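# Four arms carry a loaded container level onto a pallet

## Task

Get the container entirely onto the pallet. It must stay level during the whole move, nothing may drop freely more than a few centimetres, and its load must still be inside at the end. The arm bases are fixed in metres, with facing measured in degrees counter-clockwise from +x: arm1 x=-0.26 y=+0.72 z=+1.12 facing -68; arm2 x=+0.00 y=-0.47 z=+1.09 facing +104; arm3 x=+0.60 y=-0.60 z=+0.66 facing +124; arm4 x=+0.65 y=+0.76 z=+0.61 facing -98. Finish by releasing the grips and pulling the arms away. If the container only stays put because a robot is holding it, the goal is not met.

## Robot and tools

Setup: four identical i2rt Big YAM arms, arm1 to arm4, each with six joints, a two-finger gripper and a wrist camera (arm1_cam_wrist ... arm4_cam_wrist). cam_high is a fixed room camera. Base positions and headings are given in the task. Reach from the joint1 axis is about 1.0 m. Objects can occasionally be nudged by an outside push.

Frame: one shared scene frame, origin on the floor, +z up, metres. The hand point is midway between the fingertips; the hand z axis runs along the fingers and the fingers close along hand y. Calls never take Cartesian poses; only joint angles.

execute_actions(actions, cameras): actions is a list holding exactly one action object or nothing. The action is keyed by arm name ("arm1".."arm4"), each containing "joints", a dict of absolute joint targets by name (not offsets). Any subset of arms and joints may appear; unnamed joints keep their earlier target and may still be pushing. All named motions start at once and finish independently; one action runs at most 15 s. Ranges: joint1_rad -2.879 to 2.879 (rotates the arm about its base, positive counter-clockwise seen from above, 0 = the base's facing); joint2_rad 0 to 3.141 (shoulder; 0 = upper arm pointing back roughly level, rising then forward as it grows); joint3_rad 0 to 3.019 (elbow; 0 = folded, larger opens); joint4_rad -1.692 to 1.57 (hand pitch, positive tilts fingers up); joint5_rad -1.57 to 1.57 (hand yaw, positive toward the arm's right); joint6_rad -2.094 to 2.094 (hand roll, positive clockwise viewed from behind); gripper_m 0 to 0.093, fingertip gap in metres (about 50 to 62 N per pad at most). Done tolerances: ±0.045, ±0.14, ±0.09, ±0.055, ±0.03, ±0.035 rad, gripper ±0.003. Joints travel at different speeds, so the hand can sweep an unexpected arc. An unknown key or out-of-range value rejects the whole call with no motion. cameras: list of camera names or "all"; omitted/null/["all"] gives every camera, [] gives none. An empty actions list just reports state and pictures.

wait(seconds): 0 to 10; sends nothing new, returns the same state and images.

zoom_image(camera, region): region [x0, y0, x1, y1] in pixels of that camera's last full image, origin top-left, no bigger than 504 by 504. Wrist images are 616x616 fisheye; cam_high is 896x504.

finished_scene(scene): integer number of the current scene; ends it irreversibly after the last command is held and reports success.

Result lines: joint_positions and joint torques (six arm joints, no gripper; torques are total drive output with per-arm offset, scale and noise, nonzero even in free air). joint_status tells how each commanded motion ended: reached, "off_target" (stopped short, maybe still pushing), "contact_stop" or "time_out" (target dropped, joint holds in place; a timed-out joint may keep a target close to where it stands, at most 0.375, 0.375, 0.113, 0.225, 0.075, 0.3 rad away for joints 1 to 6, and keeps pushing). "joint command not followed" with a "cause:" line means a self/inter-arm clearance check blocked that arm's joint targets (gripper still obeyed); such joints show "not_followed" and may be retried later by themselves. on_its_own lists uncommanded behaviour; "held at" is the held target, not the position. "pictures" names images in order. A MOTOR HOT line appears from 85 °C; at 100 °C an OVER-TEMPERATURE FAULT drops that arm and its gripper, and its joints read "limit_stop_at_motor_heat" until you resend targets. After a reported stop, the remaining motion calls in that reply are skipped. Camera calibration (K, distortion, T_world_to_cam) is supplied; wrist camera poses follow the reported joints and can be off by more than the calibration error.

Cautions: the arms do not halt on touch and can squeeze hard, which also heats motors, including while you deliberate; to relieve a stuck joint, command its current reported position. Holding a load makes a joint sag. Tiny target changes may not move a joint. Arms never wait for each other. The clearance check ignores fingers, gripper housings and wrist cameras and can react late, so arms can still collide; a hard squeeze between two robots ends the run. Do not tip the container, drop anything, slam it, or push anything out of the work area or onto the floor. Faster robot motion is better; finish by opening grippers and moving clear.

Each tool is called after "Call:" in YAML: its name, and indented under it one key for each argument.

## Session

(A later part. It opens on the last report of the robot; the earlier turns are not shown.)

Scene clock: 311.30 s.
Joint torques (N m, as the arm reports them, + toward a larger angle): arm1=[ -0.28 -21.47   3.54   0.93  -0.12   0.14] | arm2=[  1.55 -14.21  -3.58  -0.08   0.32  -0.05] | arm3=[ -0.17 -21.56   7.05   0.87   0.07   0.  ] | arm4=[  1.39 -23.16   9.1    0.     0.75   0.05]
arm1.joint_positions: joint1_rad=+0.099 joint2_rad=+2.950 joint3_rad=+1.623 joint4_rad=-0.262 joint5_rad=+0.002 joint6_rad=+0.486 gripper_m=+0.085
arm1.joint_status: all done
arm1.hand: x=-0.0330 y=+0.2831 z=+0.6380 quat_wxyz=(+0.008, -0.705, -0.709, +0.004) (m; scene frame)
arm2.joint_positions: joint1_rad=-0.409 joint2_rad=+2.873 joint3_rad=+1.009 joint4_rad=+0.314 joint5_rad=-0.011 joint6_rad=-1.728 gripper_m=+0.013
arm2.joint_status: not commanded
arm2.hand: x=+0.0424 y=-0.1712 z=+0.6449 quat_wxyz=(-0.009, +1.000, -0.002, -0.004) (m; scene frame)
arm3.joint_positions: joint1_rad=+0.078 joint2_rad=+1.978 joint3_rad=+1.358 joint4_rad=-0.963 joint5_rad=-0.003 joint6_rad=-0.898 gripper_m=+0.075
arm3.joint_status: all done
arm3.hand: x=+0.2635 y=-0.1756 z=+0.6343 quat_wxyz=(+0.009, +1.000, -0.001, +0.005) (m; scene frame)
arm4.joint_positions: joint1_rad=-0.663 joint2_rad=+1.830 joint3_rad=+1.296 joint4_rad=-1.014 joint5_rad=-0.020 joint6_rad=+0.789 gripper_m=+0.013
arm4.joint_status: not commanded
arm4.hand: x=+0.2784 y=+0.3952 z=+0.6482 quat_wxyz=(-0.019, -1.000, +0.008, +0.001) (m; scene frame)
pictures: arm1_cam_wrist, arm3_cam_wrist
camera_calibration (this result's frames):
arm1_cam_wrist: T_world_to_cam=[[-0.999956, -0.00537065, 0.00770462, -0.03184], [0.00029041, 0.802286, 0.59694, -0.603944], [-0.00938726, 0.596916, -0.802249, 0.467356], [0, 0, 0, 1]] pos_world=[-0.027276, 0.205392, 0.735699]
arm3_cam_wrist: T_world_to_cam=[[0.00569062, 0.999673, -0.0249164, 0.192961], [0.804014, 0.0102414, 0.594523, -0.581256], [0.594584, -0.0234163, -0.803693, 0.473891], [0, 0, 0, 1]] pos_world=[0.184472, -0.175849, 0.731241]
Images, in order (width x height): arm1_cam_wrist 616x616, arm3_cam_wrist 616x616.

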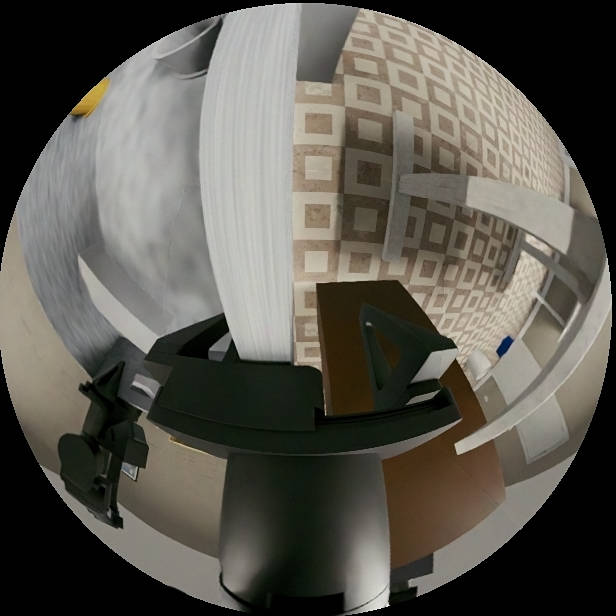

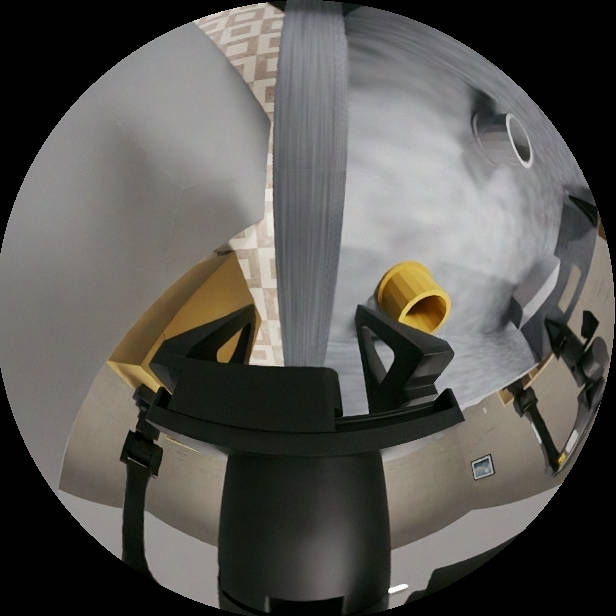

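Call:
execute_actions:
  actions:
    - {"arm1":{"joints":{"joint2_rad":2.90}},"arm3":{"joints":{"gripper_m":0}}}
  cameras: []

Call:
execute_actions:
  actions:
    - {"arm1":{"joints":{"gripper_m":0}}}
  cameras: []

Call:
execute_actions:
  actions:
    - {"arm1":{"joints":{"joint2_rad":2.835,"joint3_rad":1.645}},"arm2":{"joints":{"joint2_rad":2.90,"joint3_rad":1.02}},"arm3":{"joints":{"joint2_rad":1.89,"joint3_rad":1.43}},"arm4":{"joints":{"joint2_rad":1.82,"joint3_rad":1.315}}}
  cameras: []

Call:
execute_actions:
  actions:
    - {"arm4":{"joints":{"gripper_m":0.06}}}
  cameras: ["arm4_cam_wrist"]

Scene clock: 317.70 s.
Joint torques (N m, as the arm reports them, + toward a larger angle): arm1=[ -0.24 -22.31   4.07   0.94  -0.14   0.15] | arm2=[  0.75 -14.2   -3.22  -0.1    0.2   -0.1 ] | arm3=[ -0.35 -21.11   6.98   0.51  -0.52  -0.15] | arm4=[  2.03 -23.49   9.25  -0.05   0.78   0.16]
arm1.joint_positions: joint1_rad=+0.099 joint2_rad=+2.914 joint3_rad=+1.623 joint4_rad=-0.262 joint5_rad=+0.002 joint6_rad=+0.486 gripper_m=+0.085
arm1.joint_status: all done
arm1.hand: x=-0.0225 y=+0.2639 z=+0.6559 quat_wxyz=(-0.010, -0.705, -0.709, +0.009) (m; scene frame)
arm2.joint_positions: joint1_rad=-0.407 joint2_rad=+2.871 joint3_rad=+1.009 joint4_rad=+0.315 joint5_rad=-0.010 joint6_rad=-1.728 gripper_m=+0.013
arm2.joint_status: not commanded
arm2.hand: x=+0.0423 y=-0.1694 z=+0.6457 quat_wxyz=(-0.011, +1.000, -0.001, -0.003) (m; scene frame)
arm3.joint_positions: joint1_rad=+0.079 joint2_rad=+1.975 joint3_rad=+1.358 joint4_rad=-0.952 joint5_rad=+0.010 joint6_rad=-0.886 gripper_m=+0.013
arm3.joint_status: gripper_m off_target (ended at +0.013, target +0.000)
arm3.hand: x=+0.2633 y=-0.1719 z=+0.6360 quat_wxyz=(-0.001, +1.000, -0.007, +0.006) (m; scene frame)
arm4.joint_positions: joint1_rad=-0.669 joint2_rad=+1.830 joint3_rad=+1.294 joint4_rad=-1.014 joint5_rad=-0.022 joint6_rad=+0.779 gripper_m=+0.013
arm4.joint_status: not commanded
arm4.hand: x=+0.2766 y=+0.3978 z=+0.6478 quat_wxyz=(-0.019, -1.000, +0.007, +0.000) (m; scene frame)
pictures: none
No camera images: the call's "cameras" was empty. Leave "cameras" out to get every camera's image.

Scene clock: 318.40 s.
Joint torques (N m, as the arm reports them, + toward a larger angle): arm1=[ -0.18 -21.73   3.87   0.83   0.39   0.06] | arm2=[  1.   -14.98  -3.4   -0.27   0.24  -0.05] | arm3=[ -0.27 -21.09   7.01   0.46  -0.53  -0.17] | arm4=[  2.17 -23.28   9.23  -0.11   0.79   0.14]
arm1.joint_positions: joint1_rad=+0.099 joint2_rad=+2.913 joint3_rad=+1.623 joint4_rad=-0.258 joint5_rad=-0.011 joint6_rad=+0.498 gripper_m=+0.014
arm1.joint_status: gripper_m off_target (ended at +0.014, target +0.000)
arm1.hand: x=-0.0202 y=+0.2634 z=+0.6562 quat_wxyz=(-0.014, -0.710, -0.704, +0.004) (m; scene frame)
arm2.joint_positions: joint1_rad=-0.407 joint2_rad=+2.870 joint3_rad=+1.009 joint4_rad=+0.315 joint5_rad=-0.010 joint6_rad=-1.728 gripper_m=+0.013
arm2.joint_status: not commanded
arm2.hand: x=+0.0423 y=-0.1692 z=+0.6458 quat_wxyz=(-0.011, +1.000, -0.001, -0.003) (m; scene frame)
arm3.joint_positions: joint1_rad=+0.079 joint2_rad=+1.975 joint3_rad=+1.358 joint4_rad=-0.951 joint5_rad=+0.011 joint6_rad=-0.886 gripper_m=+0.013
arm3.joint_status: not commanded
arm3.hand: x=+0.2631 y=-0.1716 z=+0.6360 quat_wxyz=(-0.001, +1.000, -0.007, +0.006) (m; scene frame)
arm4.joint_positions: joint1_rad=-0.670 joint2_rad=+1.830 joint3_rad=+1.294 joint4_rad=-1.014 joint5_rad=-0.022 joint6_rad=+0.779 gripper_m=+0.013
arm4.joint_status: not commanded
arm4.hand: x=+0.2764 y=+0.3979 z=+0.6478 quat_wxyz=(-0.019, -1.000, +0.007, +0.000) (m; scene frame)
pictures: none
No camera images: the call's "cameras" was empty. Leave "cameras" out to get every camera's image.

Scene clock: 319.03 s.
Joint torques (N m, as the arm reports them, + toward a larger angle): arm1=[ -0.26 -27.6    4.9    0.75   0.39   0.04] | arm2=[ 0.31 -9.24 -1.76 -0.3   0.19  0.02] | arm3=[ -0.26 -28.31  11.58   0.4   -0.53  -0.15] | arm4=[  2.16 -18.61   7.92  -0.06   0.77   0.15]
arm1.joint_positions: joint1_rad=+0.099 joint2_rad=+2.911 joint3_rad=+1.623 joint4_rad=-0.258 joint5_rad=-0.011 joint6_rad=+0.498 gripper_m=+0.014
arm1.joint_status: all done
arm1.hand: x=-0.0195 y=+0.2623 z=+0.6571 quat_wxyz=(-0.015, -0.710, -0.704, +0.004) (m; scene frame)
arm2.joint_positions: joint1_rad=-0.407 joint2_rad=+2.872 joint3_rad=+1.009 joint4_rad=+0.315 joint5_rad=-0.010 joint6_rad=-1.728 gripper_m=+0.013
arm2.joint_status: all done
arm2.hand: x=+0.0422 y=-0.1698 z=+0.6451 quat_wxyz=(-0.010, +1.000, -0.001, -0.003) (m; scene frame)
arm3.joint_positions: joint1_rad=+0.079 joint2_rad=+1.971 joint3_rad=+1.358 joint4_rad=-0.949 joint5_rad=+0.011 joint6_rad=-0.886 gripper_m=+0.013
arm3.joint_status: all done
arm3.hand: x=+0.2624 y=-0.1707 z=+0.6380 quat_wxyz=(-0.004, +1.000, -0.007, +0.004) (m; scene frame)
arm4.joint_positions: joint1_rad=-0.670 joint2_rad=+1.833 joint3_rad=+1.293 joint4_rad=-1.012 joint5_rad=-0.022 joint6_rad=+0.779 gripper_m=+0.013
arm4.joint_status: all done
arm4.hand: x=+0.2769 y=+0.3984 z=+0.6459 quat_wxyz=(-0.018, -1.000, +0.007, -0.001) (m; scene frame)
pictures: none
No camera images: the call's "cameras" was empty. Leave "cameras" out to get every camera's image.

Scene clock: 319.67 s.
Joint torques (N m, as the arm reports them, + toward a larger angle): arm1=[ -0.15 -29.32   4.83   0.25   0.04   0.  ] | arm2=[-0.01 -9.2  -1.33 -0.27  0.63 -0.06] | arm3=[  0.28 -28.65  11.58  -0.25  -0.41  -0.13] | arm4=[  1.73 -18.62   7.9   -0.11   0.22   0.14]
arm1.joint_positions: joint1_rad=+0.099 joint2_rad=+2.923 joint3_rad=+1.623 joint4_rad=-0.240 joint5_rad=-0.002 joint6_rad=+0.499 gripper_m=+0.014
arm1.joint_status: not commanded
arm1.hand: x=-0.0218 y=+0.2636 z=+0.6517 quat_wxyz=(-0.017, -0.710, -0.704, +0.009) (m; scene frame)
arm2.joint_positions: joint1_rad=-0.406 joint2_rad=+2.861 joint3_rad=+1.004 joint4_rad=+0.311 joint5_rad=-0.020 joint6_rad=-1.728 gripper_m=+0.012
arm2.joint_status: not commanded
arm2.hand: x=+0.0408 y=-0.1670 z=+0.6488 quat_wxyz=(-0.012, +1.000, +0.000, -0.008) (m; scene frame)
arm3.joint_positions: joint1_rad=+0.076 joint2_rad=+1.972 joint3_rad=+1.358 joint4_rad=-0.931 joint5_rad=+0.007 joint6_rad=-0.889 gripper_m=+0.012
arm3.joint_status: not commanded
arm3.hand: x=+0.2604 y=-0.1671 z=+0.6373 quat_wxyz=(-0.009, +1.000, -0.006, -0.002) (m; scene frame)
arm4.joint_positions: joint1_rad=-0.662 joint2_rad=+1.831 joint3_rad=+1.293 joint4_rad=-1.012 joint5_rad=-0.005 joint6_rad=+0.779 gripper_m=+0.060
arm4.joint_status: all done
arm4.hand: x=+0.2776 y=+0.3976 z=+0.6468 quat_wxyz=(-0.013, -1.000, +0.003, +0.005) (m; scene frame)
pictures: arm4_cam_wrist
camera_calibration (this result's frames):
arm4_cam_wrist: T_world_to_cam=[[0.000385716, 0.999577, -0.0290651, -0.380827], [0.818225, 0.016394, 0.574665, -0.602234], [0.574898, -0.0240034, -0.817873, 0.500019], [0, 0, 0, 1]] pos_world=[0.205449, 0.402541, 0.743966]
Images, in order (width x height): arm4_cam_wrist 616x616.

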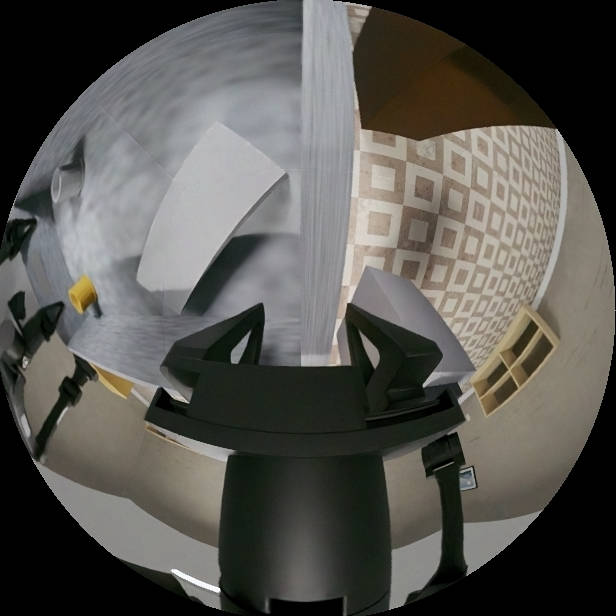

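Call:
execute_actions:
  actions:
    - {"arm1":{"joints":{"joint2_rad":2.81,"joint4_rad":-0.27}},"arm2":{"joints":{"joint2_rad":2.915}},"arm3":{"joints":{"joint2_rad":1.875}},"arm4":{"joints":{"joint1_rad":-0.775,"joint2_rad":1.96,"joint3_rad":1.575,"joint4_rad":-1.145,"joint6_rad":0.645,"gripper_m":0.07}}}
  cameras: []

Call:
execute_actions:
  actions:
    - {"arm4":{"joints":{"joint1_rad":-0.853,"joint2_rad":2.145,"joint3_rad":1.845,"joint4_rad":-1.23,"joint6_rad":0.565}}}
  cameras: ["arm4_cam_wrist"]

Scene clock: 328.60 s.
Joint torques (N m, as the arm reports them, + toward a larger angle): arm1=[ -0.16 -30.89   4.79  -0.88   0.03   0.04] | arm2=[ 0.82 -7.37 -1.2  -0.06  0.62 -0.08] | arm3=[ -0.07 -29.96  11.57  -0.24  -0.38  -0.12] | arm4=[  1.16 -21.1    9.66  -0.29   0.14  -0.05]
arm1.joint_positions: joint1_rad=+0.099 joint2_rad=+2.923 joint3_rad=+1.623 joint4_rad=-0.240 joint5_rad=-0.002 joint6_rad=+0.499 gripper_m=+0.014
arm1.joint_status: all done
arm1.hand: x=-0.0218 y=+0.2636 z=+0.6517 quat_wxyz=(-0.017, -0.710, -0.704, +0.009) (m; scene frame)
arm2.joint_positions: joint1_rad=-0.406 joint2_rad=+2.861 joint3_rad=+1.004 joint4_rad=+0.311 joint5_rad=-0.020 joint6_rad=-1.728 gripper_m=+0.012
arm2.joint_status: all done
arm2.hand: x=+0.0408 y=-0.1670 z=+0.6488 quat_wxyz=(-0.012, +1.000, +0.000, -0.008) (m; scene frame)
arm3.joint_positions: joint1_rad=+0.076 joint2_rad=+1.972 joint3_rad=+1.358 joint4_rad=-0.931 joint5_rad=+0.007 joint6_rad=-0.889 gripper_m=+0.012
arm3.joint_status: all done
arm3.hand: x=+0.2604 y=-0.1671 z=+0.6373 quat_wxyz=(-0.009, +1.000, -0.006, -0.002) (m; scene frame)
arm4.joint_positions: joint1_rad=-0.777 joint2_rad=+1.969 joint3_rad=+1.534 joint4_rad=-1.132 joint5_rad=-0.002 joint6_rad=+0.662 gripper_m=+0.070
arm4.joint_status: all done
arm4.hand: x=+0.1901 y=+0.4055 z=+0.6560 quat_wxyz=(-0.007, -1.000, +0.002, +0.001) (m; scene frame)
pictures: none
No camera images: the call's "cameras" was empty. Leave "cameras" out to get every camera's image.

Scene clock: 329.73 s.
Joint torques (N m, as the arm reports them, + toward a larger angle): arm1=[ -0.19 -30.78   4.81  -0.85   0.03   0.04] | arm2=[ 1.38 -8.26 -1.18  0.02  0.67  0.  ] | arm3=[ -0.11 -29.92  11.57  -0.24  -0.38  -0.12] | arm4=[  1.46 -23.45  10.43  -0.37   0.15  -0.06]
arm1.joint_positions: joint1_rad=+0.099 joint2_rad=+2.923 joint3_rad=+1.623 joint4_rad=-0.240 joint5_rad=-0.002 joint6_rad=+0.499 gripper_m=+0.014
arm1.joint_status: not commanded
arm1.hand: x=-0.0218 y=+0.2636 z=+0.6517 quat_wxyz=(-0.017, -0.710, -0.704, +0.009) (m; scene frame)
arm2.joint_positions: joint1_rad=-0.406 joint2_rad=+2.861 joint3_rad=+1.004 joint4_rad=+0.311 joint5_rad=-0.020 joint6_rad=-1.728 gripper_m=+0.012
arm2.joint_status: not commanded
arm2.hand: x=+0.0408 y=-0.1670 z=+0.6488 quat_wxyz=(-0.012, +1.000, +0.000, -0.008) (m; scene frame)
arm3.joint_positions: joint1_rad=+0.076 joint2_rad=+1.972 joint3_rad=+1.358 joint4_rad=-0.931 joint5_rad=+0.007 joint6_rad=-0.889 gripper_m=+0.012
arm3.joint_status: not commanded
arm3.hand: x=+0.2604 y=-0.1671 z=+0.6373 quat_wxyz=(-0.009, +1.000, -0.006, -0.002) (m; scene frame)
arm4.joint_positions: joint1_rad=-0.857 joint2_rad=+2.151 joint3_rad=+1.796 joint4_rad=-1.217 joint5_rad=-0.002 joint6_rad=+0.582 gripper_m=+0.070
arm4.joint_status: all done
arm4.hand: x=+0.1085 y=+0.4074 z=+0.6406 quat_wxyz=(-0.005, -1.000, +0.002, -0.001) (m; scene frame)
pictures: arm4_cam_wrist
camera_calibration (this result's frames):
arm4_cam_wrist: T_world_to_cam=[[-0.000948633, 0.999915, -0.0130405, -0.401034], [0.810382, 0.00840914, 0.585841, -0.463485], [0.585901, -0.010012, -0.810321, 0.580645], [0, 0, 0, 1]] pos_world=[0.0350194, 0.410711, 0.736808]
Images, in order (width x height): arm4_cam_wrist 616x616.

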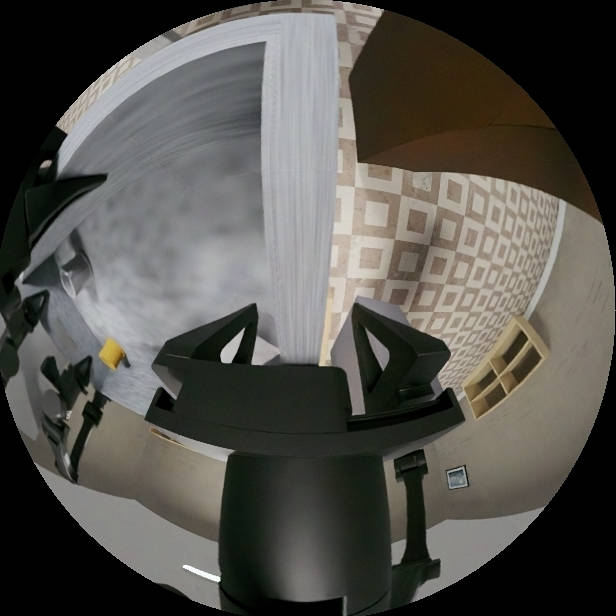

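Call:
execute_actions:
  actions:
    - {"arm4":{"joints":{"gripper_m":0}}}
  cameras: []

Call:
execute_actions:
  actions:
    - {"arm4":{"joints":{"joint2_rad":2.06,"joint3_rad":1.86}},"arm3":{"joints":{"joint2_rad":1.93,"joint3_rad":1.40}},"arm1":{"joints":{"joint2_rad":2.91,"joint4_rad":-0.245}},"arm2":{"joints":{"joint2_rad":2.862,"joint3_rad":1.005}}}
  cameras: ["cam_high"]

Scene clock: 348.60 s.
Joint torques (N m, as the arm reports them, + toward a larger angle): arm1=[ -0.27 -30.88   4.82  -0.52   0.04   0.05] | arm2=[ 0.32 -7.87 -1.28 -0.11  0.55 -0.01] | arm3=[  0.08 -29.69  11.55  -0.15  -0.37  -0.1 ] | arm4=[  1.42 -23.24  10.16  -0.39   0.86  -0.04]
arm1.joint_positions: joint1_rad=+0.099 joint2_rad=+2.919 joint3_rad=+1.623 joint4_rad=-0.247 joint5_rad=-0.002 joint6_rad=+0.498 gripper_m=+0.014
arm1.joint_status: not commanded
arm1.hand: x=-0.0218 y=+0.2633 z=+0.6534 quat_wxyz=(-0.015, -0.710, -0.704, +0.009) (m; scene frame)
arm2.joint_positions: joint1_rad=-0.407 joint2_rad=+2.863 joint3_rad=+1.005 joint4_rad=+0.311 joint5_rad=-0.018 joint6_rad=-1.729 gripper_m=+0.012
arm2.joint_status: not commanded
arm2.hand: x=+0.0411 y=-0.1681 z=+0.6480 quat_wxyz=(-0.011, +1.000, +0.000, -0.007) (m; scene frame)
arm3.joint_positions: joint1_rad=+0.076 joint2_rad=+1.972 joint3_rad=+1.358 joint4_rad=-0.933 joint5_rad=+0.007 joint6_rad=-0.890 gripper_m=+0.012
arm3.joint_status: not commanded
arm3.hand: x=+0.2608 y=-0.1673 z=+0.6372 quat_wxyz=(-0.008, +1.000, -0.006, -0.002) (m; scene frame)
arm4.joint_positions: joint1_rad=-0.857 joint2_rad=+2.151 joint3_rad=+1.801 joint4_rad=-1.215 joint5_rad=-0.025 joint6_rad=+0.580 gripper_m=+0.014
arm4.joint_status: gripper_m off_target (ended at +0.014, target +0.000)
arm4.hand: x=+0.1086 y=+0.4030 z=+0.6428 quat_wxyz=(-0.016, -1.000, +0.001, -0.004) (m; scene frame)
pictures: none
No camera images: the call's "cameras" was empty. Leave "cameras" out to get every camera's image.

Scene clock: 349.23 s.
Joint torques (N m, as the arm reports them, + toward a larger angle): arm1=[ -0.04 -21.54   4.8    0.38   0.06   0.06] | arm2=[  0.58 -11.67  -2.68  -0.07   0.55  -0.05] | arm3=[  0.04 -24.99   9.5   -0.17  -0.38  -0.09] | arm4=[  1.58 -30.13  11.21  -0.39   0.87  -0.03]
arm1.joint_positions: joint1_rad=+0.099 joint2_rad=+2.923 joint3_rad=+1.623 joint4_rad=-0.247 joint5_rad=-0.003 joint6_rad=+0.498 gripper_m=+0.014
arm1.joint_status: all done
arm1.hand: x=-0.0227 y=+0.2651 z=+0.6517 quat_wxyz=(-0.014, -0.710, -0.704, +0.008) (m; scene frame)
arm2.joint_positions: joint1_rad=-0.407 joint2_rad=+2.861 joint3_rad=+1.004 joint4_rad=+0.311 joint5_rad=-0.018 joint6_rad=-1.729 gripper_m=+0.012
arm2.joint_status: all done
arm2.hand: x=+0.0412 y=-0.1671 z=+0.6488 quat_wxyz=(-0.012, +1.000, +0.000, -0.007) (m; scene frame)
arm3.joint_positions: joint1_rad=+0.076 joint2_rad=+1.974 joint3_rad=+1.358 joint4_rad=-0.933 joint5_rad=+0.007 joint6_rad=-0.890 gripper_m=+0.012
arm3.joint_status: all done
arm3.hand: x=+0.2610 y=-0.1675 z=+0.6362 quat_wxyz=(-0.007, +1.000, -0.006, -0.001) (m; scene frame)
arm4.joint_positions: joint1_rad=-0.857 joint2_rad=+2.147 joint3_rad=+1.801 joint4_rad=-1.215 joint5_rad=-0.025 joint6_rad=+0.580 gripper_m=+0.014
arm4.joint_status: all done
arm4.hand: x=+0.1081 y=+0.4027 z=+0.6452 quat_wxyz=(-0.017, -1.000, +0.001, -0.002) (m; scene frame)
pictures: cam_high
Images, in order (width x height): cam_high 896x504.

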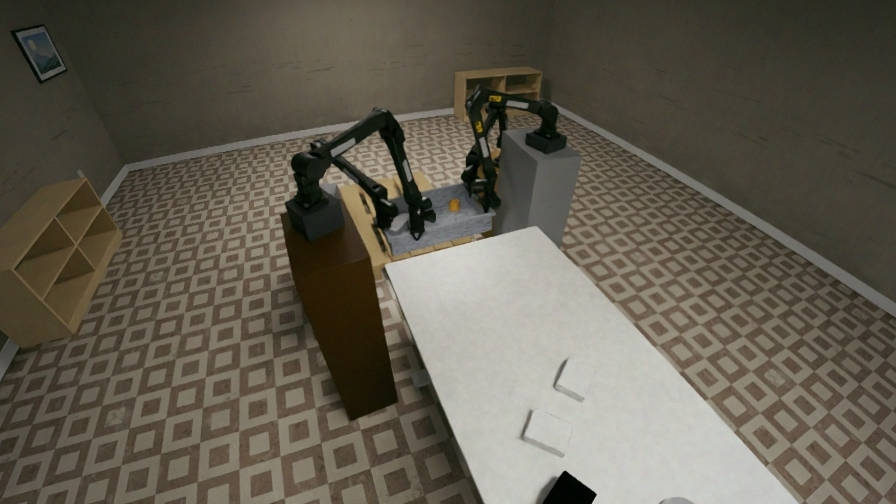

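Call:
execute_actions:
  actions:
    - {"arm1":{"joints":{"gripper_m":0.06}},"arm2":{"joints":{"gripper_m":0.06}},"arm4":{"joints":{"joint2_rad":2.04}}}
  cameras: []

Call:
execute_actions:
  actions:
    - {"arm1":{"joints":{"joint2_rad":2.70,"joint3_rad":1.48,"joint4_rad":-0.38}},"arm2":{"joints":{"joint2_rad":2.63,"joint3_rad":0.83,"joint4_rad":0.23}}}
  cameras: ["cam_high","arm3_cam_wrist","arm4_cam_wrist"]

Scene clock: 353.77 s.
Joint torques (N m, as the arm reports them, + toward a larger angle): arm1=[ -0.61 -21.65   4.67   0.42   0.05   0.05] | arm2=[  0.35 -11.42  -2.53   0.1   -0.03  -0.03] | arm3=[  0.29 -25.3    9.49  -0.11  -0.42  -0.1 ] | arm4=[  1.55 -31.76  11.18  -0.35   0.87  -0.04]
arm1.joint_positions: joint1_rad=+0.099 joint2_rad=+2.923 joint3_rad=+1.626 joint4_rad=-0.247 joint5_rad=-0.002 joint6_rad=+0.498 gripper_m=+0.060
arm1.joint_status: all done
arm1.hand: x=-0.0221 y=+0.2638 z=+0.6519 quat_wxyz=(-0.015, -0.710, -0.704, +0.008) (m; scene frame)
arm2.joint_positions: joint1_rad=-0.407 joint2_rad=+2.861 joint3_rad=+1.004 joint4_rad=+0.311 joint5_rad=-0.003 joint6_rad=-1.730 gripper_m=+0.060
arm2.joint_status: all done
arm2.hand: x=+0.0437 y=-0.1675 z=+0.6488 quat_wxyz=(-0.011, +1.000, +0.000, +0.000) (m; scene frame)
arm3.joint_positions: joint1_rad=+0.076 joint2_rad=+1.974 joint3_rad=+1.358 joint4_rad=-0.933 joint5_rad=+0.008 joint6_rad=-0.890 gripper_m=+0.012
arm3.joint_status: not commanded
arm3.hand: x=+0.2611 y=-0.1674 z=+0.6362 quat_wxyz=(-0.008, +1.000, -0.006, -0.001) (m; scene frame)
arm4.joint_positions: joint1_rad=-0.858 joint2_rad=+2.146 joint3_rad=+1.801 joint4_rad=-1.215 joint5_rad=-0.025 joint6_rad=+0.580 gripper_m=+0.014
arm4.joint_status: all done
arm4.hand: x=+0.1078 y=+0.4030 z=+0.6461 quat_wxyz=(-0.018, -1.000, +0.001, -0.002) (m; scene frame)
pictures: none
No camera images: the call's "cameras" was empty. Leave "cameras" out to get every camera's image.

Scene clock: 354.93 s.
Joint torques (N m, as the arm reports them, + toward a larger angle): arm1=[ -0.2  -20.9    3.79  -0.22   0.05   0.05] | arm2=[  0.12 -10.17  -2.08   0.12   0.    -0.03] | arm3=[ -0.04 -25.17   9.5   -0.15  -0.42  -0.1 ] | arm4=[  1.37 -31.63  11.13  -0.37   0.87  -0.04]
arm1.joint_positions: joint1_rad=+0.099 joint2_rad=+2.696 joint3_rad=+1.477 joint4_rad=-0.368 joint5_rad=-0.002 joint6_rad=+0.498 gripper_m=+0.060
arm1.joint_status: all done
arm1.hand: x=-0.0196 y=+0.2612 z=+0.7468 quat_wxyz=(+0.006, -0.710, -0.704, +0.002) (m; scene frame)
arm2.joint_positions: joint1_rad=-0.407 joint2_rad=+2.616 joint3_rad=+0.835 joint4_rad=+0.235 joint5_rad=-0.003 joint6_rad=-1.731 gripper_m=+0.060
arm2.joint_status: all done
arm2.hand: x=+0.0449 y=-0.1606 z=+0.7332 quat_wxyz=(-0.011, +1.000, +0.001, +0.000) (m; scene frame)
arm3.joint_positions: joint1_rad=+0.076 joint2_rad=+1.974 joint3_rad=+1.358 joint4_rad=-0.933 joint5_rad=+0.008 joint6_rad=-0.890 gripper_m=+0.012
arm3.joint_status: not commanded
arm3.hand: x=+0.2611 y=-0.1674 z=+0.6362 quat_wxyz=(-0.008, +1.000, -0.006, -0.001) (m; scene frame)
arm4.joint_positions: joint1_rad=-0.858 joint2_rad=+2.146 joint3_rad=+1.801 joint4_rad=-1.215 joint5_rad=-0.025 joint6_rad=+0.580 gripper_m=+0.014
arm4.joint_status: not commanded
arm4.hand: x=+0.1078 y=+0.4030 z=+0.6461 quat_wxyz=(-0.018, -1.000, +0.001, -0.002) (m; scene frame)
pictures: arm3_cam_wrist, arm4_cam_wrist, cam_high
camera_calibration (this result's frames):
arm3_cam_wrist: T_world_to_cam=[[0.0165963, 0.999829, 0.00817707, 0.161011], [0.811134, -0.018245, 0.584576, -0.580855], [0.584625, -0.00306908, -0.811298, 0.487952], [0, 0, 0, 1]] pos_world=[0.18321, -0.170083, 0.734112]
arm4_cam_wrist: T_world_to_cam=[[-0.00294739, 0.999236, -0.0389797, -0.379275], [0.809548, 0.0252673, 0.58651, -0.473288], [0.587047, -0.0298272, -0.809003, 0.592546], [0, 0, 0, 1]] pos_world=[0.0341794, 0.408618, 0.742176]
Images, in order (width x height): arm3_cam_wrist 616x616, arm4_cam_wrist 616x616, cam_high 896x504.

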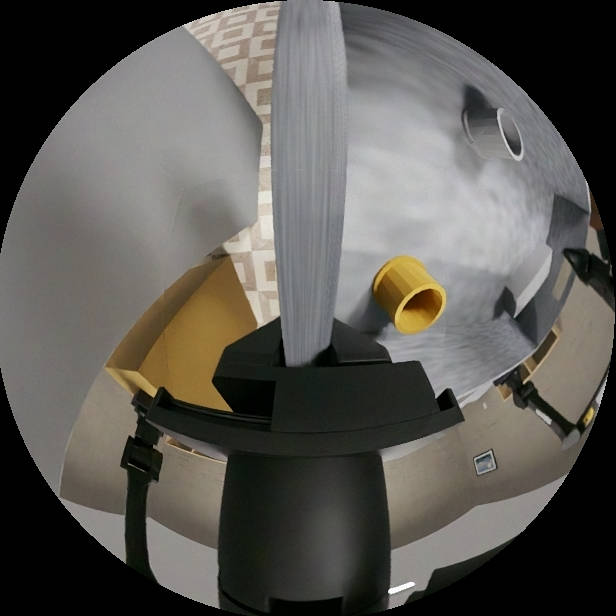

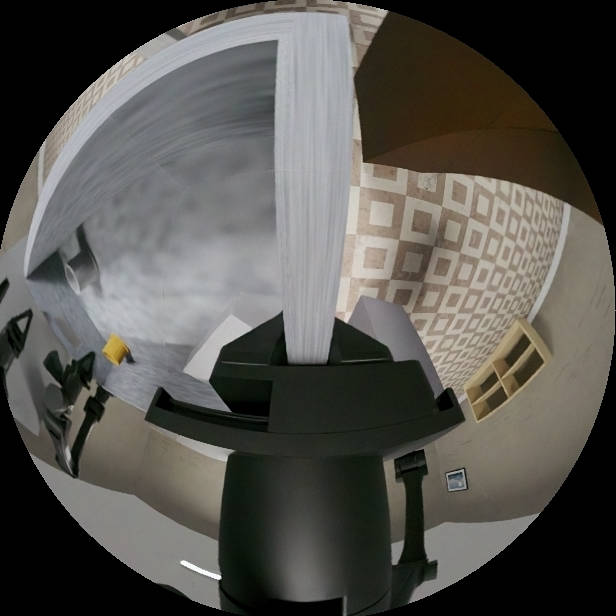

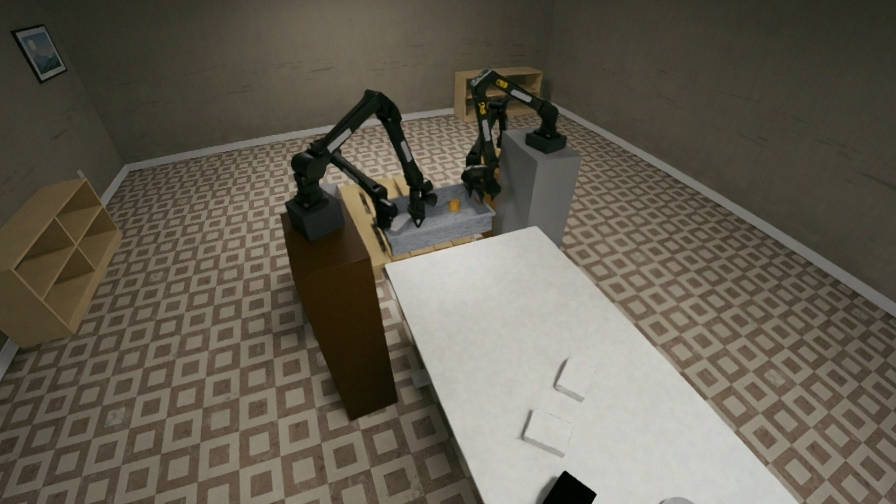

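Call:
execute_actions:
  actions:
    - {"arm1":{"joints":{"joint2_rad":2.2,"joint3_rad":1.1,"joint4_rad":-0.4}},"arm2":{"joints":{"joint2_rad":2.0,"joint3_rad":0.6}},"arm4":{"joints":{"joint1_rad":-0.756,"joint2_rad":1.955,"joint3_rad":1.47,"joint4_rad":-0.965,"joint6_rad":0.685}},"arm3":{"joints":{"joint1_rad":-0.089,"joint2_rad":1.94,"joint3_rad":1.18,"joint4_rad":-0.737,"joint6_rad":-1.07}}}
  cameras: []

Call:
execute_actions:
  actions:
    - {"arm1":{"joints":{"joint2_rad":1.6,"joint3_rad":0.9,"joint1_rad":-0.3}},"arm2":{"joints":{"joint2_rad":1.5,"joint1_rad":0}},"arm4":{"joints":{"joint1_rad":-0.628,"joint2_rad":1.928,"joint3_rad":1.18,"joint4_rad":-0.72,"joint6_rad":0.815}},"arm3":{"joints":{"joint1_rad":-0.282,"joint2_rad":2.01,"joint3_rad":1.04,"joint4_rad":-0.537,"joint6_rad":-1.265}}}
  cameras: []

Call:
execute_actions:
  actions:
    - {"arm4":{"joints":{"joint1_rad":-0.46,"joint2_rad":1.977,"joint3_rad":0.97,"joint4_rad":-0.48,"joint6_rad":0.983}},"arm3":{"joints":{"joint1_rad":-0.503,"joint2_rad":2.136,"joint3_rad":0.99,"joint4_rad":-0.37,"joint6_rad":-1.486}}}
  cameras: ["cam_high"]

Scene clock: 377.40 s.
Joint torques (N m, as the arm reports them, + toward a larger angle): arm1=[ -0.17 -17.03   4.96   0.05   0.05   0.04] | arm2=[ 1.38 -9.4   2.16  1.35 -0.04  0.  ] | arm3=[  0.19 -23.38   7.94   0.06  -0.55   0.18] | arm4=[  2.1  -27.83   8.4   -0.29   1.07   0.31]
arm1.joint_positions: joint1_rad=+0.099 joint2_rad=+2.198 joint3_rad=+1.099 joint4_rad=-0.392 joint5_rad=-0.002 joint6_rad=+0.498 gripper_m=+0.060
arm1.joint_status: all done
arm1.hand: x=-0.0316 y=+0.2875 z=+0.9309 quat_wxyz=(-0.041, -0.709, -0.704, +0.016) (m; scene frame)
arm2.joint_positions: joint1_rad=-0.407 joint2_rad=+1.987 joint3_rad=+0.605 joint4_rad=+0.228 joint5_rad=-0.003 joint6_rad=-1.732 gripper_m=+0.060
arm2.joint_status: all done
arm2.hand: x=+0.0606 y=-0.0622 z=+0.9401 quat_wxyz=(-0.203, +0.979, +0.001, +0.031) (m; scene frame)
arm3.joint_positions: joint1_rad=-0.093 joint2_rad=+1.982 joint3_rad=+1.142 joint4_rad=-0.727 joint5_rad=+0.011 joint6_rad=-1.072 gripper_m=+0.013
arm3.joint_status: all done
arm3.hand: x=+0.3674 y=-0.1680 z=+0.5715 quat_wxyz=(-0.001, +1.000, +0.001, +0.006) (m; scene frame)
arm4.joint_positions: joint1_rad=-0.767 joint2_rad=+2.047 joint3_rad=+1.436 joint4_rad=-0.954 joint5_rad=-0.030 joint6_rad=+0.660 gripper_m=+0.014
arm4.joint_status: all done
arm4.hand: x=+0.2033 y=+0.4019 z=+0.5804 quat_wxyz=(-0.018, -1.000, -0.004, -0.007) (m; scene frame)
pictures: none
No camera images: the call's "cameras" was empty. Leave "cameras" out to get every camera's image.

Scene clock: 378.80 s.
Joint torques (N m, as the arm reports them, + toward a larger angle): arm1=[  0.34 -12.72   9.09   0.82  -0.03   0.03] | arm2=[-0.03 -7.07  7.87  1.85 -0.1   0.1 ] | arm3=[  0.18 -22.03   6.12  -0.02  -0.35   0.08] | arm4=[  1.88 -24.03   7.65  -0.46   0.9    0.27]
arm1.joint_positions: joint1_rad=-0.306 joint2_rad=+1.595 joint3_rad=+0.892 joint4_rad=-0.393 joint5_rad=-0.001 joint6_rad=+0.498 gripper_m=+0.060
arm1.joint_status: all done
arm1.hand: x=-0.2195 y=+0.2236 z=+1.1622 quat_wxyz=(-0.210, -0.812, -0.532, +0.116) (m; scene frame)
arm2.joint_positions: joint1_rad=+0.007 joint2_rad=+1.488 joint3_rad=+0.600 joint4_rad=+0.228 joint5_rad=+0.000 joint6_rad=-1.732 gripper_m=+0.060
arm2.joint_status: all done
arm2.hand: x=-0.1281 y=+0.0127 z=+1.1568 quat_wxyz=(-0.438, +0.879, +0.185, -0.021) (m; scene frame)
arm3.joint_positions: joint1_rad=-0.287 joint2_rad=+2.050 joint3_rad=+1.009 joint4_rad=-0.525 joint5_rad=+0.006 joint6_rad=-1.259 gripper_m=+0.013
arm3.joint_status: all done
arm3.hand: x=+0.4670 y=-0.1699 z=+0.5119 quat_wxyz=(+0.000, +1.000, -0.003, +0.005) (m; scene frame)
arm4.joint_positions: joint1_rad=-0.638 joint2_rad=+2.004 joint3_rad=+1.140 joint4_rad=-0.703 joint5_rad=-0.025 joint6_rad=+0.797 gripper_m=+0.014
arm4.joint_status: all done
arm4.hand: x=+0.3071 y=+0.4037 z=+0.5190 quat_wxyz=(-0.015, -1.000, +0.000, -0.007) (m; scene frame)
pictures: none
No camera images: the call's "cameras" was empty. Leave "cameras" out to get every camera's image.

Scene clock: 380.00 s.
Joint torques (N m, as the arm reports them, + toward a larger angle): arm1=[  0.35 -12.36   9.05   0.83  -0.02   0.03] | arm2=[-0.29 -7.42  7.65  1.93 -0.11  0.06] | arm3=[  0.4  -22.43   4.11  -0.17  -0.06   0.09] | arm4=[  1.56 -21.34   5.76  -0.54   0.72   0.2 ]
arm1.joint_positions: joint1_rad=-0.306 joint2_rad=+1.595 joint3_rad=+0.892 joint4_rad=-0.393 joint5_rad=-0.001 joint6_rad=+0.498 gripper_m=+0.060
arm1.joint_status: not commanded
arm1.hand: x=-0.2195 y=+0.2236 z=+1.1622 quat_wxyz=(-0.210, -0.812, -0.532, +0.116) (m; scene frame)
arm2.joint_positions: joint1_rad=+0.007 joint2_rad=+1.488 joint3_rad=+0.600 joint4_rad=+0.228 joint5_rad=+0.000 joint6_rad=-1.732 gripper_m=+0.060
arm2.joint_status: not commanded
arm2.hand: x=-0.1281 y=+0.0127 z=+1.1568 quat_wxyz=(-0.438, +0.879, +0.185, -0.021) (m; scene frame)
arm3.joint_positions: joint1_rad=-0.511 joint2_rad=+2.180 joint3_rad=+0.970 joint4_rad=-0.355 joint5_rad=-0.001 joint6_rad=-1.481 gripper_m=+0.013
arm3.joint_status: all done
arm3.hand: x=+0.5669 y=-0.1717 z=+0.4514 quat_wxyz=(+0.000, +1.000, -0.004, +0.002) (m; scene frame)
arm4.joint_positions: joint1_rad=-0.467 joint2_rad=+2.042 joint3_rad=+0.936 joint4_rad=-0.460 joint5_rad=-0.019 joint6_rad=+0.971 gripper_m=+0.014
arm4.joint_status: all done
arm4.hand: x=+0.4085 y=+0.4047 z=+0.4593 quat_wxyz=(-0.012, -1.000, +0.002, -0.006) (m; scene frame)
pictures: cam_high
Images, in order (width x height): cam_high 896x504.

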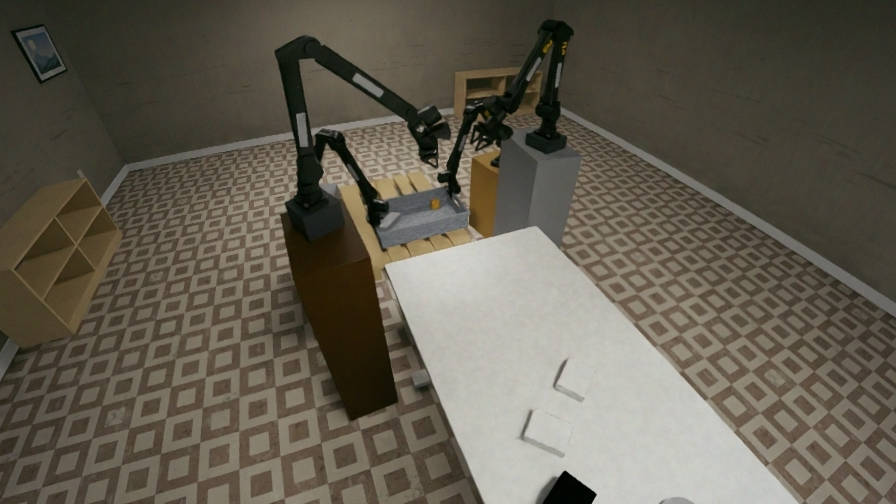

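Call:
execute_actions:
  actions:
    - {"arm4":{"joints":{"joint1_rad":-0.24,"joint2_rad":2.095,"joint3_rad":0.85,"joint4_rad":-0.255,"joint6_rad":1.2}},"arm3":{"joints":{"joint1_rad":-0.725,"joint2_rad":2.295,"joint3_rad":1.055,"joint4_rad":-0.27,"joint6_rad":-1.712}}}
  cameras: []

Call:
execute_actions:
  actions:
    - {"arm4":{"joints":{"joint1_rad":0.022,"joint2_rad":2.267,"joint3_rad":0.83,"joint4_rad":-0.075,"joint6_rad":1.462}},"arm3":{"joints":{"joint1_rad":-0.94,"joint2_rad":2.463,"joint3_rad":1.2,"joint4_rad":-0.245,"joint6_rad":-1.928}}}
  cameras: ["cam_high","arm3_cam_wrist","arm4_cam_wrist"]

Scene clock: 386.77 s.
Joint torques (N m, as the arm reports them, + toward a larger angle): arm1=[  0.32 -12.48   9.12   0.8   -0.02   0.03] | arm2=[ 0.27 -7.5   7.85  1.8  -0.1   0.09] | arm3=[  0.82 -23.22   4.27  -0.5    0.26   0.15] | arm4=[  1.68 -20.26   2.9   -0.53   0.52   0.21]
arm1.joint_positions: joint1_rad=-0.306 joint2_rad=+1.595 joint3_rad=+0.892 joint4_rad=-0.393 joint5_rad=-0.001 joint6_rad=+0.498 gripper_m=+0.060
arm1.joint_status: not commanded
arm1.hand: x=-0.2195 y=+0.2236 z=+1.1622 quat_wxyz=(-0.210, -0.812, -0.532, +0.116) (m; scene frame)
arm2.joint_positions: joint1_rad=+0.007 joint2_rad=+1.488 joint3_rad=+0.600 joint4_rad=+0.228 joint5_rad=+0.000 joint6_rad=-1.732 gripper_m=+0.060
arm2.joint_status: not commanded
arm2.hand: x=-0.1281 y=+0.0127 z=+1.1568 quat_wxyz=(-0.438, +0.879, +0.185, -0.021) (m; scene frame)
arm3.joint_positions: joint1_rad=-0.739 joint2_rad=+2.341 joint3_rad=+1.020 joint4_rad=-0.246 joint5_rad=-0.008 joint6_rad=-1.711 gripper_m=+0.013
arm3.joint_status: all done
arm3.hand: x=+0.6639 y=-0.1761 z=+0.3922 quat_wxyz=(+0.001, +1.000, -0.003, -0.001) (m; scene frame)
arm4.joint_positions: joint1_rad=-0.249 joint2_rad=+2.157 joint3_rad=+0.834 joint4_rad=-0.238 joint5_rad=-0.013 joint6_rad=+1.187 gripper_m=+0.014
arm4.joint_status: all done
arm4.hand: x=+0.5055 y=+0.4009 z=+0.4016 quat_wxyz=(-0.011, -1.000, +0.000, -0.004) (m; scene frame)
pictures: none
No camera images: the call's "cameras" was empty. Leave "cameras" out to get every camera's image.

Scene clock: 388.00 s.
Joint torques (N m, as the arm reports them, + toward a larger angle): arm1=[  0.39 -12.58   9.1    0.86  -0.03   0.03] | arm2=[ 0.01 -7.12  7.72  1.96 -0.07  0.05] | arm3=[  1.28 -25.61   3.42  -0.35   0.48   0.26] | arm4=[  1.22 -19.79   1.26  -0.61   0.36   0.21]
arm1.joint_positions: joint1_rad=-0.306 joint2_rad=+1.595 joint3_rad=+0.892 joint4_rad=-0.393 joint5_rad=-0.001 joint6_rad=+0.498 gripper_m=+0.060
arm1.joint_status: not commanded
arm1.hand: x=-0.2195 y=+0.2236 z=+1.1622 quat_wxyz=(-0.210, -0.812, -0.532, +0.116) (m; scene frame)
arm2.joint_positions: joint1_rad=+0.007 joint2_rad=+1.488 joint3_rad=+0.600 joint4_rad=+0.228 joint5_rad=+0.000 joint6_rad=-1.732 gripper_m=+0.060
arm2.joint_status: not commanded
arm2.hand: x=-0.1281 y=+0.0127 z=+1.1568 quat_wxyz=(-0.438, +0.879, +0.185, -0.021) (m; scene frame)
arm3.joint_positions: joint1_rad=-0.962 joint2_rad=+2.516 joint3_rad=+1.175 joint4_rad=-0.225 joint5_rad=-0.012 joint6_rad=-1.936 gripper_m=+0.013
arm3.joint_status: all done
arm3.hand: x=+0.7653 y=-0.1756 z=+0.3329 quat_wxyz=(-0.001, +1.000, -0.002, -0.002) (m; scene frame)
arm4.joint_positions: joint1_rad=+0.018 joint2_rad=+2.324 joint3_rad=+0.818 joint4_rad=-0.055 joint5_rad=-0.007 joint6_rad=+1.451 gripper_m=+0.014
arm4.joint_status: all done
arm4.hand: x=+0.6067 y=+0.4012 z=+0.3427 quat_wxyz=(-0.010, -1.000, -0.001, -0.003) (m; scene frame)
pictures: arm3_cam_wrist, arm4_cam_wrist, cam_high
camera_calibration (this result's frames):
arm3_cam_wrist: T_world_to_cam=[[0.00773052, 0.999957, -0.00512502, 0.174489], [0.81296, -0.00330039, 0.58231, -0.810736], [0.582268, -0.008668, -0.81295, -0.0515648], [0, 0, 0, 1]] pos_world=[0.687771, -0.177604, 0.431074]
arm4_cam_wrist: T_world_to_cam=[[-0.00705016, 0.999703, -0.0233441, -0.390874], [0.808295, 0.0194414, 0.588456, -0.696737], [0.588735, -0.0147203, -0.808192, 0.046785], [0, 0, 0, 1]] pos_world=[0.53287, 0.404992, 0.438686]
Images, in order (width x height): arm3_cam_wrist 616x616, arm4_cam_wrist 616x616, cam_high 896x504.

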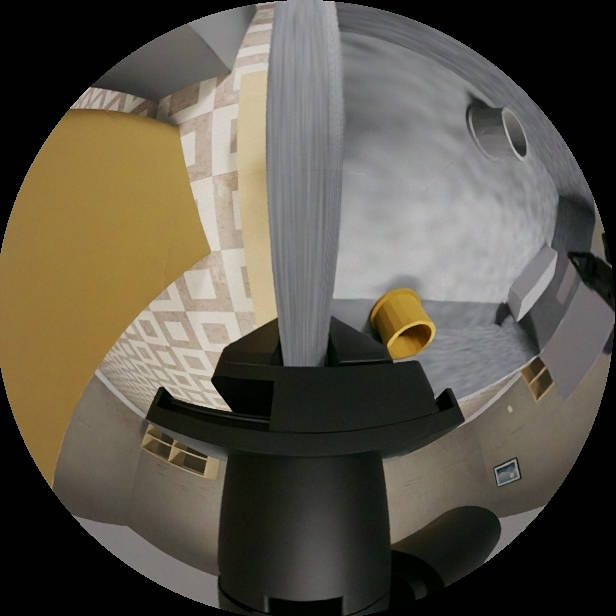

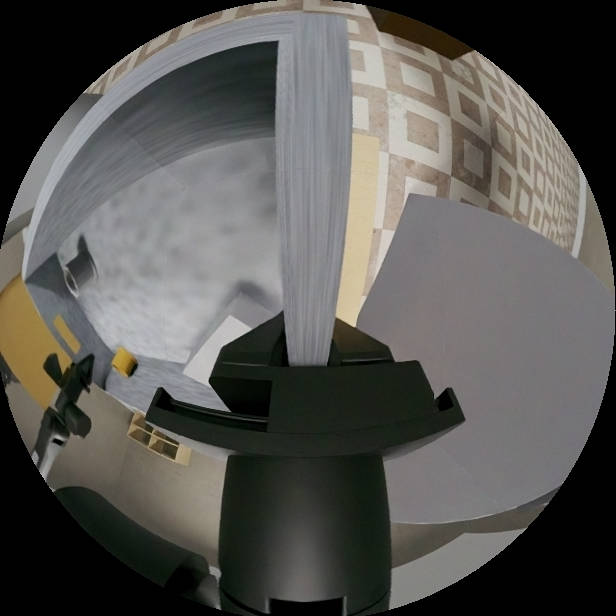

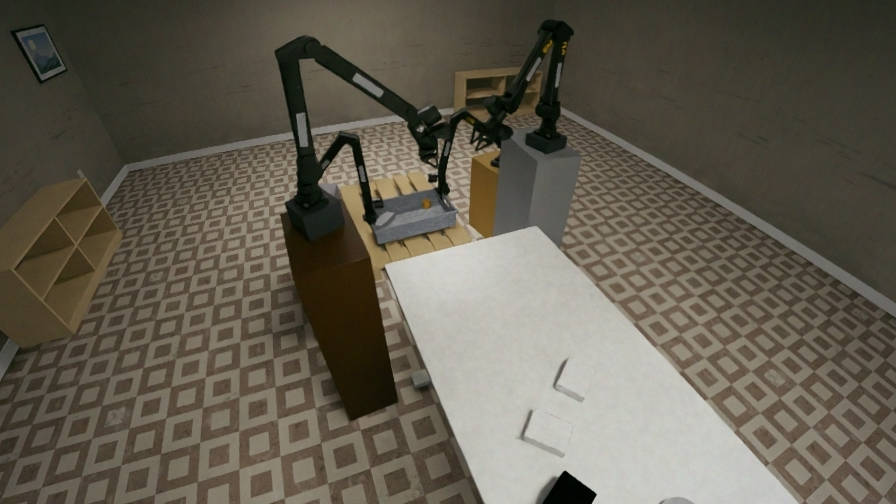

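Call:
execute_actions:
  actions:
    - {"arm4":{"joints":{"joint1_rad":0.105,"joint2_rad":2.487,"joint3_rad":0.93,"joint4_rad":0.045,"joint6_rad":1.545}},"arm3":{"joints":{"joint1_rad":-1.005,"joint2_rad":2.652,"joint3_rad":1.36,"joint4_rad":-0.21,"joint6_rad":-1.995}}}
  cameras: []

Call:
execute_actions:
  actions:
    - {"arm4":{"joints":{"joint2_rad":2.64,"joint3_rad":1.03,"joint4_rad":0.1}},"arm3":{"joints":{"joint2_rad":2.79,"joint3_rad":1.47,"joint4_rad":-0.18}}}
  cameras: []

Call:
execute_actions:
  actions:
    - {"arm4":{"joints":{"joint2_rad":2.71,"joint3_rad":1.075,"joint4_rad":0.12}},"arm3":{"joints":{"joint2_rad":2.84,"joint3_rad":1.51,"joint4_rad":-0.17}}}
  cameras: ["cam_high","arm4_cam_wrist"]

Scene clock: 402.23 s.
Joint torques (N m, as the arm reports them, + toward a larger angle): arm1=[  0.33 -12.56   9.14   0.83  -0.03   0.04] | arm2=[-0.62 -6.95  7.56  1.81 -0.12  0.07] | arm3=[  1.33 -26.79   3.37  -0.29   0.68   0.26] | arm4=[  1.18 -20.8   -0.23  -0.74   0.18   0.21]
arm1.joint_positions: joint1_rad=-0.306 joint2_rad=+1.595 joint3_rad=+0.892 joint4_rad=-0.393 joint5_rad=-0.001 joint6_rad=+0.498 gripper_m=+0.060
arm1.joint_status: not commanded
arm1.hand: x=-0.2195 y=+0.2236 z=+1.1622 quat_wxyz=(-0.210, -0.812, -0.532, +0.116) (m; scene frame)
arm2.joint_positions: joint1_rad=+0.007 joint2_rad=+1.488 joint3_rad=+0.600 joint4_rad=+0.228 joint5_rad=+0.000 joint6_rad=-1.732 gripper_m=+0.060
arm2.joint_status: not commanded
arm2.hand: x=-0.1281 y=+0.0127 z=+1.1568 quat_wxyz=(-0.438, +0.879, +0.185, -0.021) (m; scene frame)
arm3.joint_positions: joint1_rad=-1.026 joint2_rad=+2.713 joint3_rad=+1.332 joint4_rad=-0.194 joint5_rad=-0.017 joint6_rad=-2.003 gripper_m=+0.013
arm3.joint_status: all done
arm3.hand: x=+0.7958 y=-0.1792 z=+0.2588 quat_wxyz=(+0.002, +1.000, -0.001, -0.006) (m; scene frame)
arm4.joint_positions: joint1_rad=+0.105 joint2_rad=+2.547 joint3_rad=+0.926 joint4_rad=+0.067 joint5_rad=-0.002 joint6_rad=+1.534 gripper_m=+0.014
arm4.joint_status: all done
arm4.hand: x=+0.6368 y=+0.3978 z=+0.2684 quat_wxyz=(-0.013, -1.000, -0.003, -0.001) (m; scene frame)
pictures: none
No camera images: the call's "cameras" was empty. Leave "cameras" out to get every camera's image.

Scene clock: 403.07 s.
Joint torques (N m, as the arm reports them, + toward a larger angle): arm1=[  0.37 -12.59   9.11   0.82  -0.02   0.02] | arm2=[ 0.2  -7.64  7.71  1.85 -0.17  0.03] | arm3=[  0.97 -26.06   4.    -0.39  -0.39   0.22] | arm4=[  1.49 -18.93   0.32  -0.1    0.63   0.3 ]
arm1.joint_positions: joint1_rad=-0.306 joint2_rad=+1.595 joint3_rad=+0.892 joint4_rad=-0.393 joint5_rad=-0.001 joint6_rad=+0.498 gripper_m=+0.060
arm1.joint_status: not commanded
arm1.hand: x=-0.2195 y=+0.2236 z=+1.1622 quat_wxyz=(-0.210, -0.812, -0.532, +0.116) (m; scene frame)
arm2.joint_positions: joint1_rad=+0.007 joint2_rad=+1.488 joint3_rad=+0.600 joint4_rad=+0.228 joint5_rad=+0.000 joint6_rad=-1.732 gripper_m=+0.060
arm2.joint_status: not commanded
arm2.hand: x=-0.1281 y=+0.0127 z=+1.1568 quat_wxyz=(-0.438, +0.879, +0.185, -0.021) (m; scene frame)
arm3.joint_positions: joint1_rad=-1.024 joint2_rad=+2.839 joint3_rad=+1.429 joint4_rad=-0.157 joint5_rad=+0.007 joint6_rad=-2.002 gripper_m=+0.014
arm3.joint_status: all done
arm3.hand: x=+0.7992 y=-0.1803 z=+0.2093 quat_wxyz=(+0.003, +1.000, +0.000, +0.007) (m; scene frame)
arm4.joint_positions: joint1_rad=+0.100 joint2_rad=+2.675 joint3_rad=+1.016 joint4_rad=+0.105 joint5_rad=-0.016 joint6_rad=+1.524 gripper_m=+0.013
arm4.joint_status: all done
arm4.hand: x=+0.6372 y=+0.3952 z=+0.2232 quat_wxyz=(-0.013, -1.000, -0.006, -0.007) (m; scene frame)
pictures: none
No camera images: the call's "cameras" was empty. Leave "cameras" out to get every camera's image.

Scene clock: 403.67 s.
Joint torques (N m, as the arm reports them, + toward a larger angle): arm1=[  0.3  -12.67   9.11   0.8   -0.02   0.03] | arm2=[ 0.11 -6.85  7.79  1.93 -0.04  0.05] | arm3=[  1.14 -21.93   6.41  -0.11  -0.62   0.26] | arm4=[  1.49 -14.46   2.99   0.62   0.62   0.32]
arm1.joint_positions: joint1_rad=-0.306 joint2_rad=+1.595 joint3_rad=+0.892 joint4_rad=-0.393 joint5_rad=-0.001 joint6_rad=+0.498 gripper_m=+0.060
arm1.joint_status: not commanded
arm1.hand: x=-0.2195 y=+0.2236 z=+1.1622 quat_wxyz=(-0.210, -0.812, -0.532, +0.116) (m; scene frame)
arm2.joint_positions: joint1_rad=+0.007 joint2_rad=+1.488 joint3_rad=+0.600 joint4_rad=+0.228 joint5_rad=+0.000 joint6_rad=-1.732 gripper_m=+0.060
arm2.joint_status: not commanded
arm2.hand: x=-0.1281 y=+0.0127 z=+1.1568 quat_wxyz=(-0.438, +0.879, +0.185, -0.021) (m; scene frame)
arm3.joint_positions: joint1_rad=-1.024 joint2_rad=+2.843 joint3_rad=+1.435 joint4_rad=-0.157 joint5_rad=+0.012 joint6_rad=-2.003 gripper_m=+0.014
arm3.joint_status: all done
arm3.hand: x=+0.8004 y=-0.1796 z=+0.2079 quat_wxyz=(+0.003, +1.000, +0.001, +0.009) (m; scene frame)
arm4.joint_positions: joint1_rad=+0.099 joint2_rad=+2.687 joint3_rad=+1.024 joint4_rad=+0.105 joint5_rad=-0.015 joint6_rad=+1.521 gripper_m=+0.013
arm4.joint_status: all done
arm4.hand: x=+0.6369 y=+0.3955 z=+0.2191 quat_wxyz=(-0.011, -1.000, -0.007, -0.007) (m; scene frame)
pictures: arm4_cam_wrist, cam_high
camera_calibration (this result's frames):
arm4_cam_wrist: T_world_to_cam=[[-0.0180764, 0.999489, -0.0263746, -0.380113], [0.802945, 0.0302303, 0.595286, -0.650692], [0.595779, -0.0104167, -0.803081, -0.0783348], [0, 0, 0, 1]] pos_world=[0.562269, 0.398773, 0.314414]
Images, in order (width x height): arm4_cam_wrist 616x616, cam_high 896x504.

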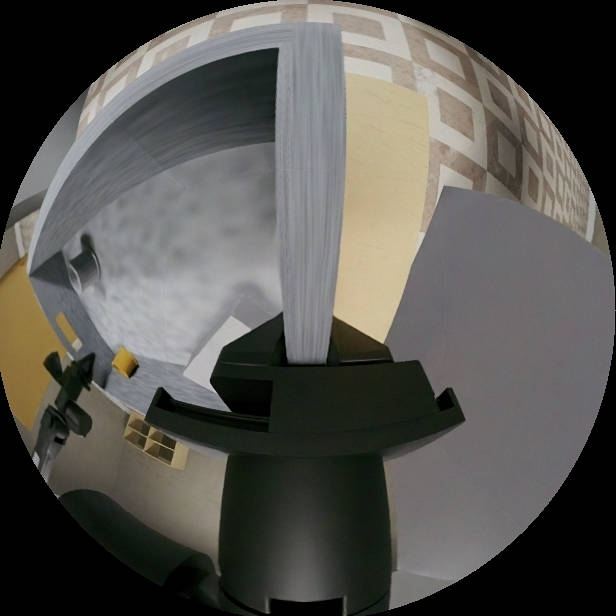

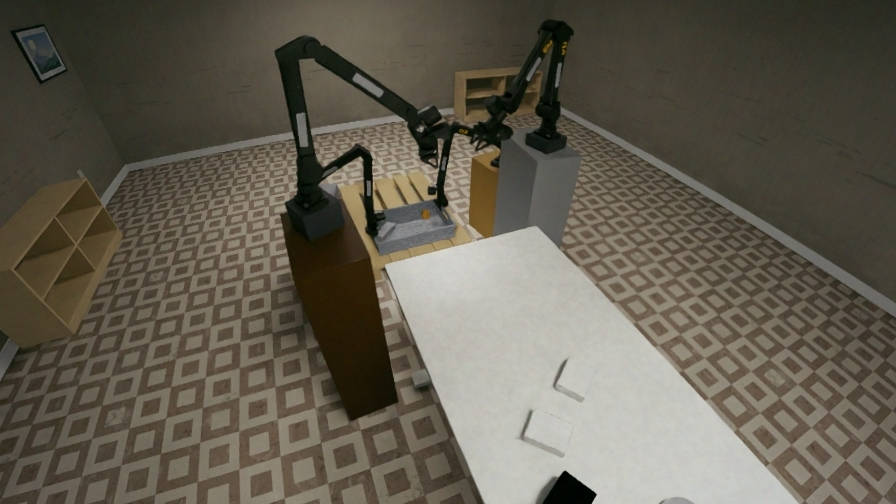

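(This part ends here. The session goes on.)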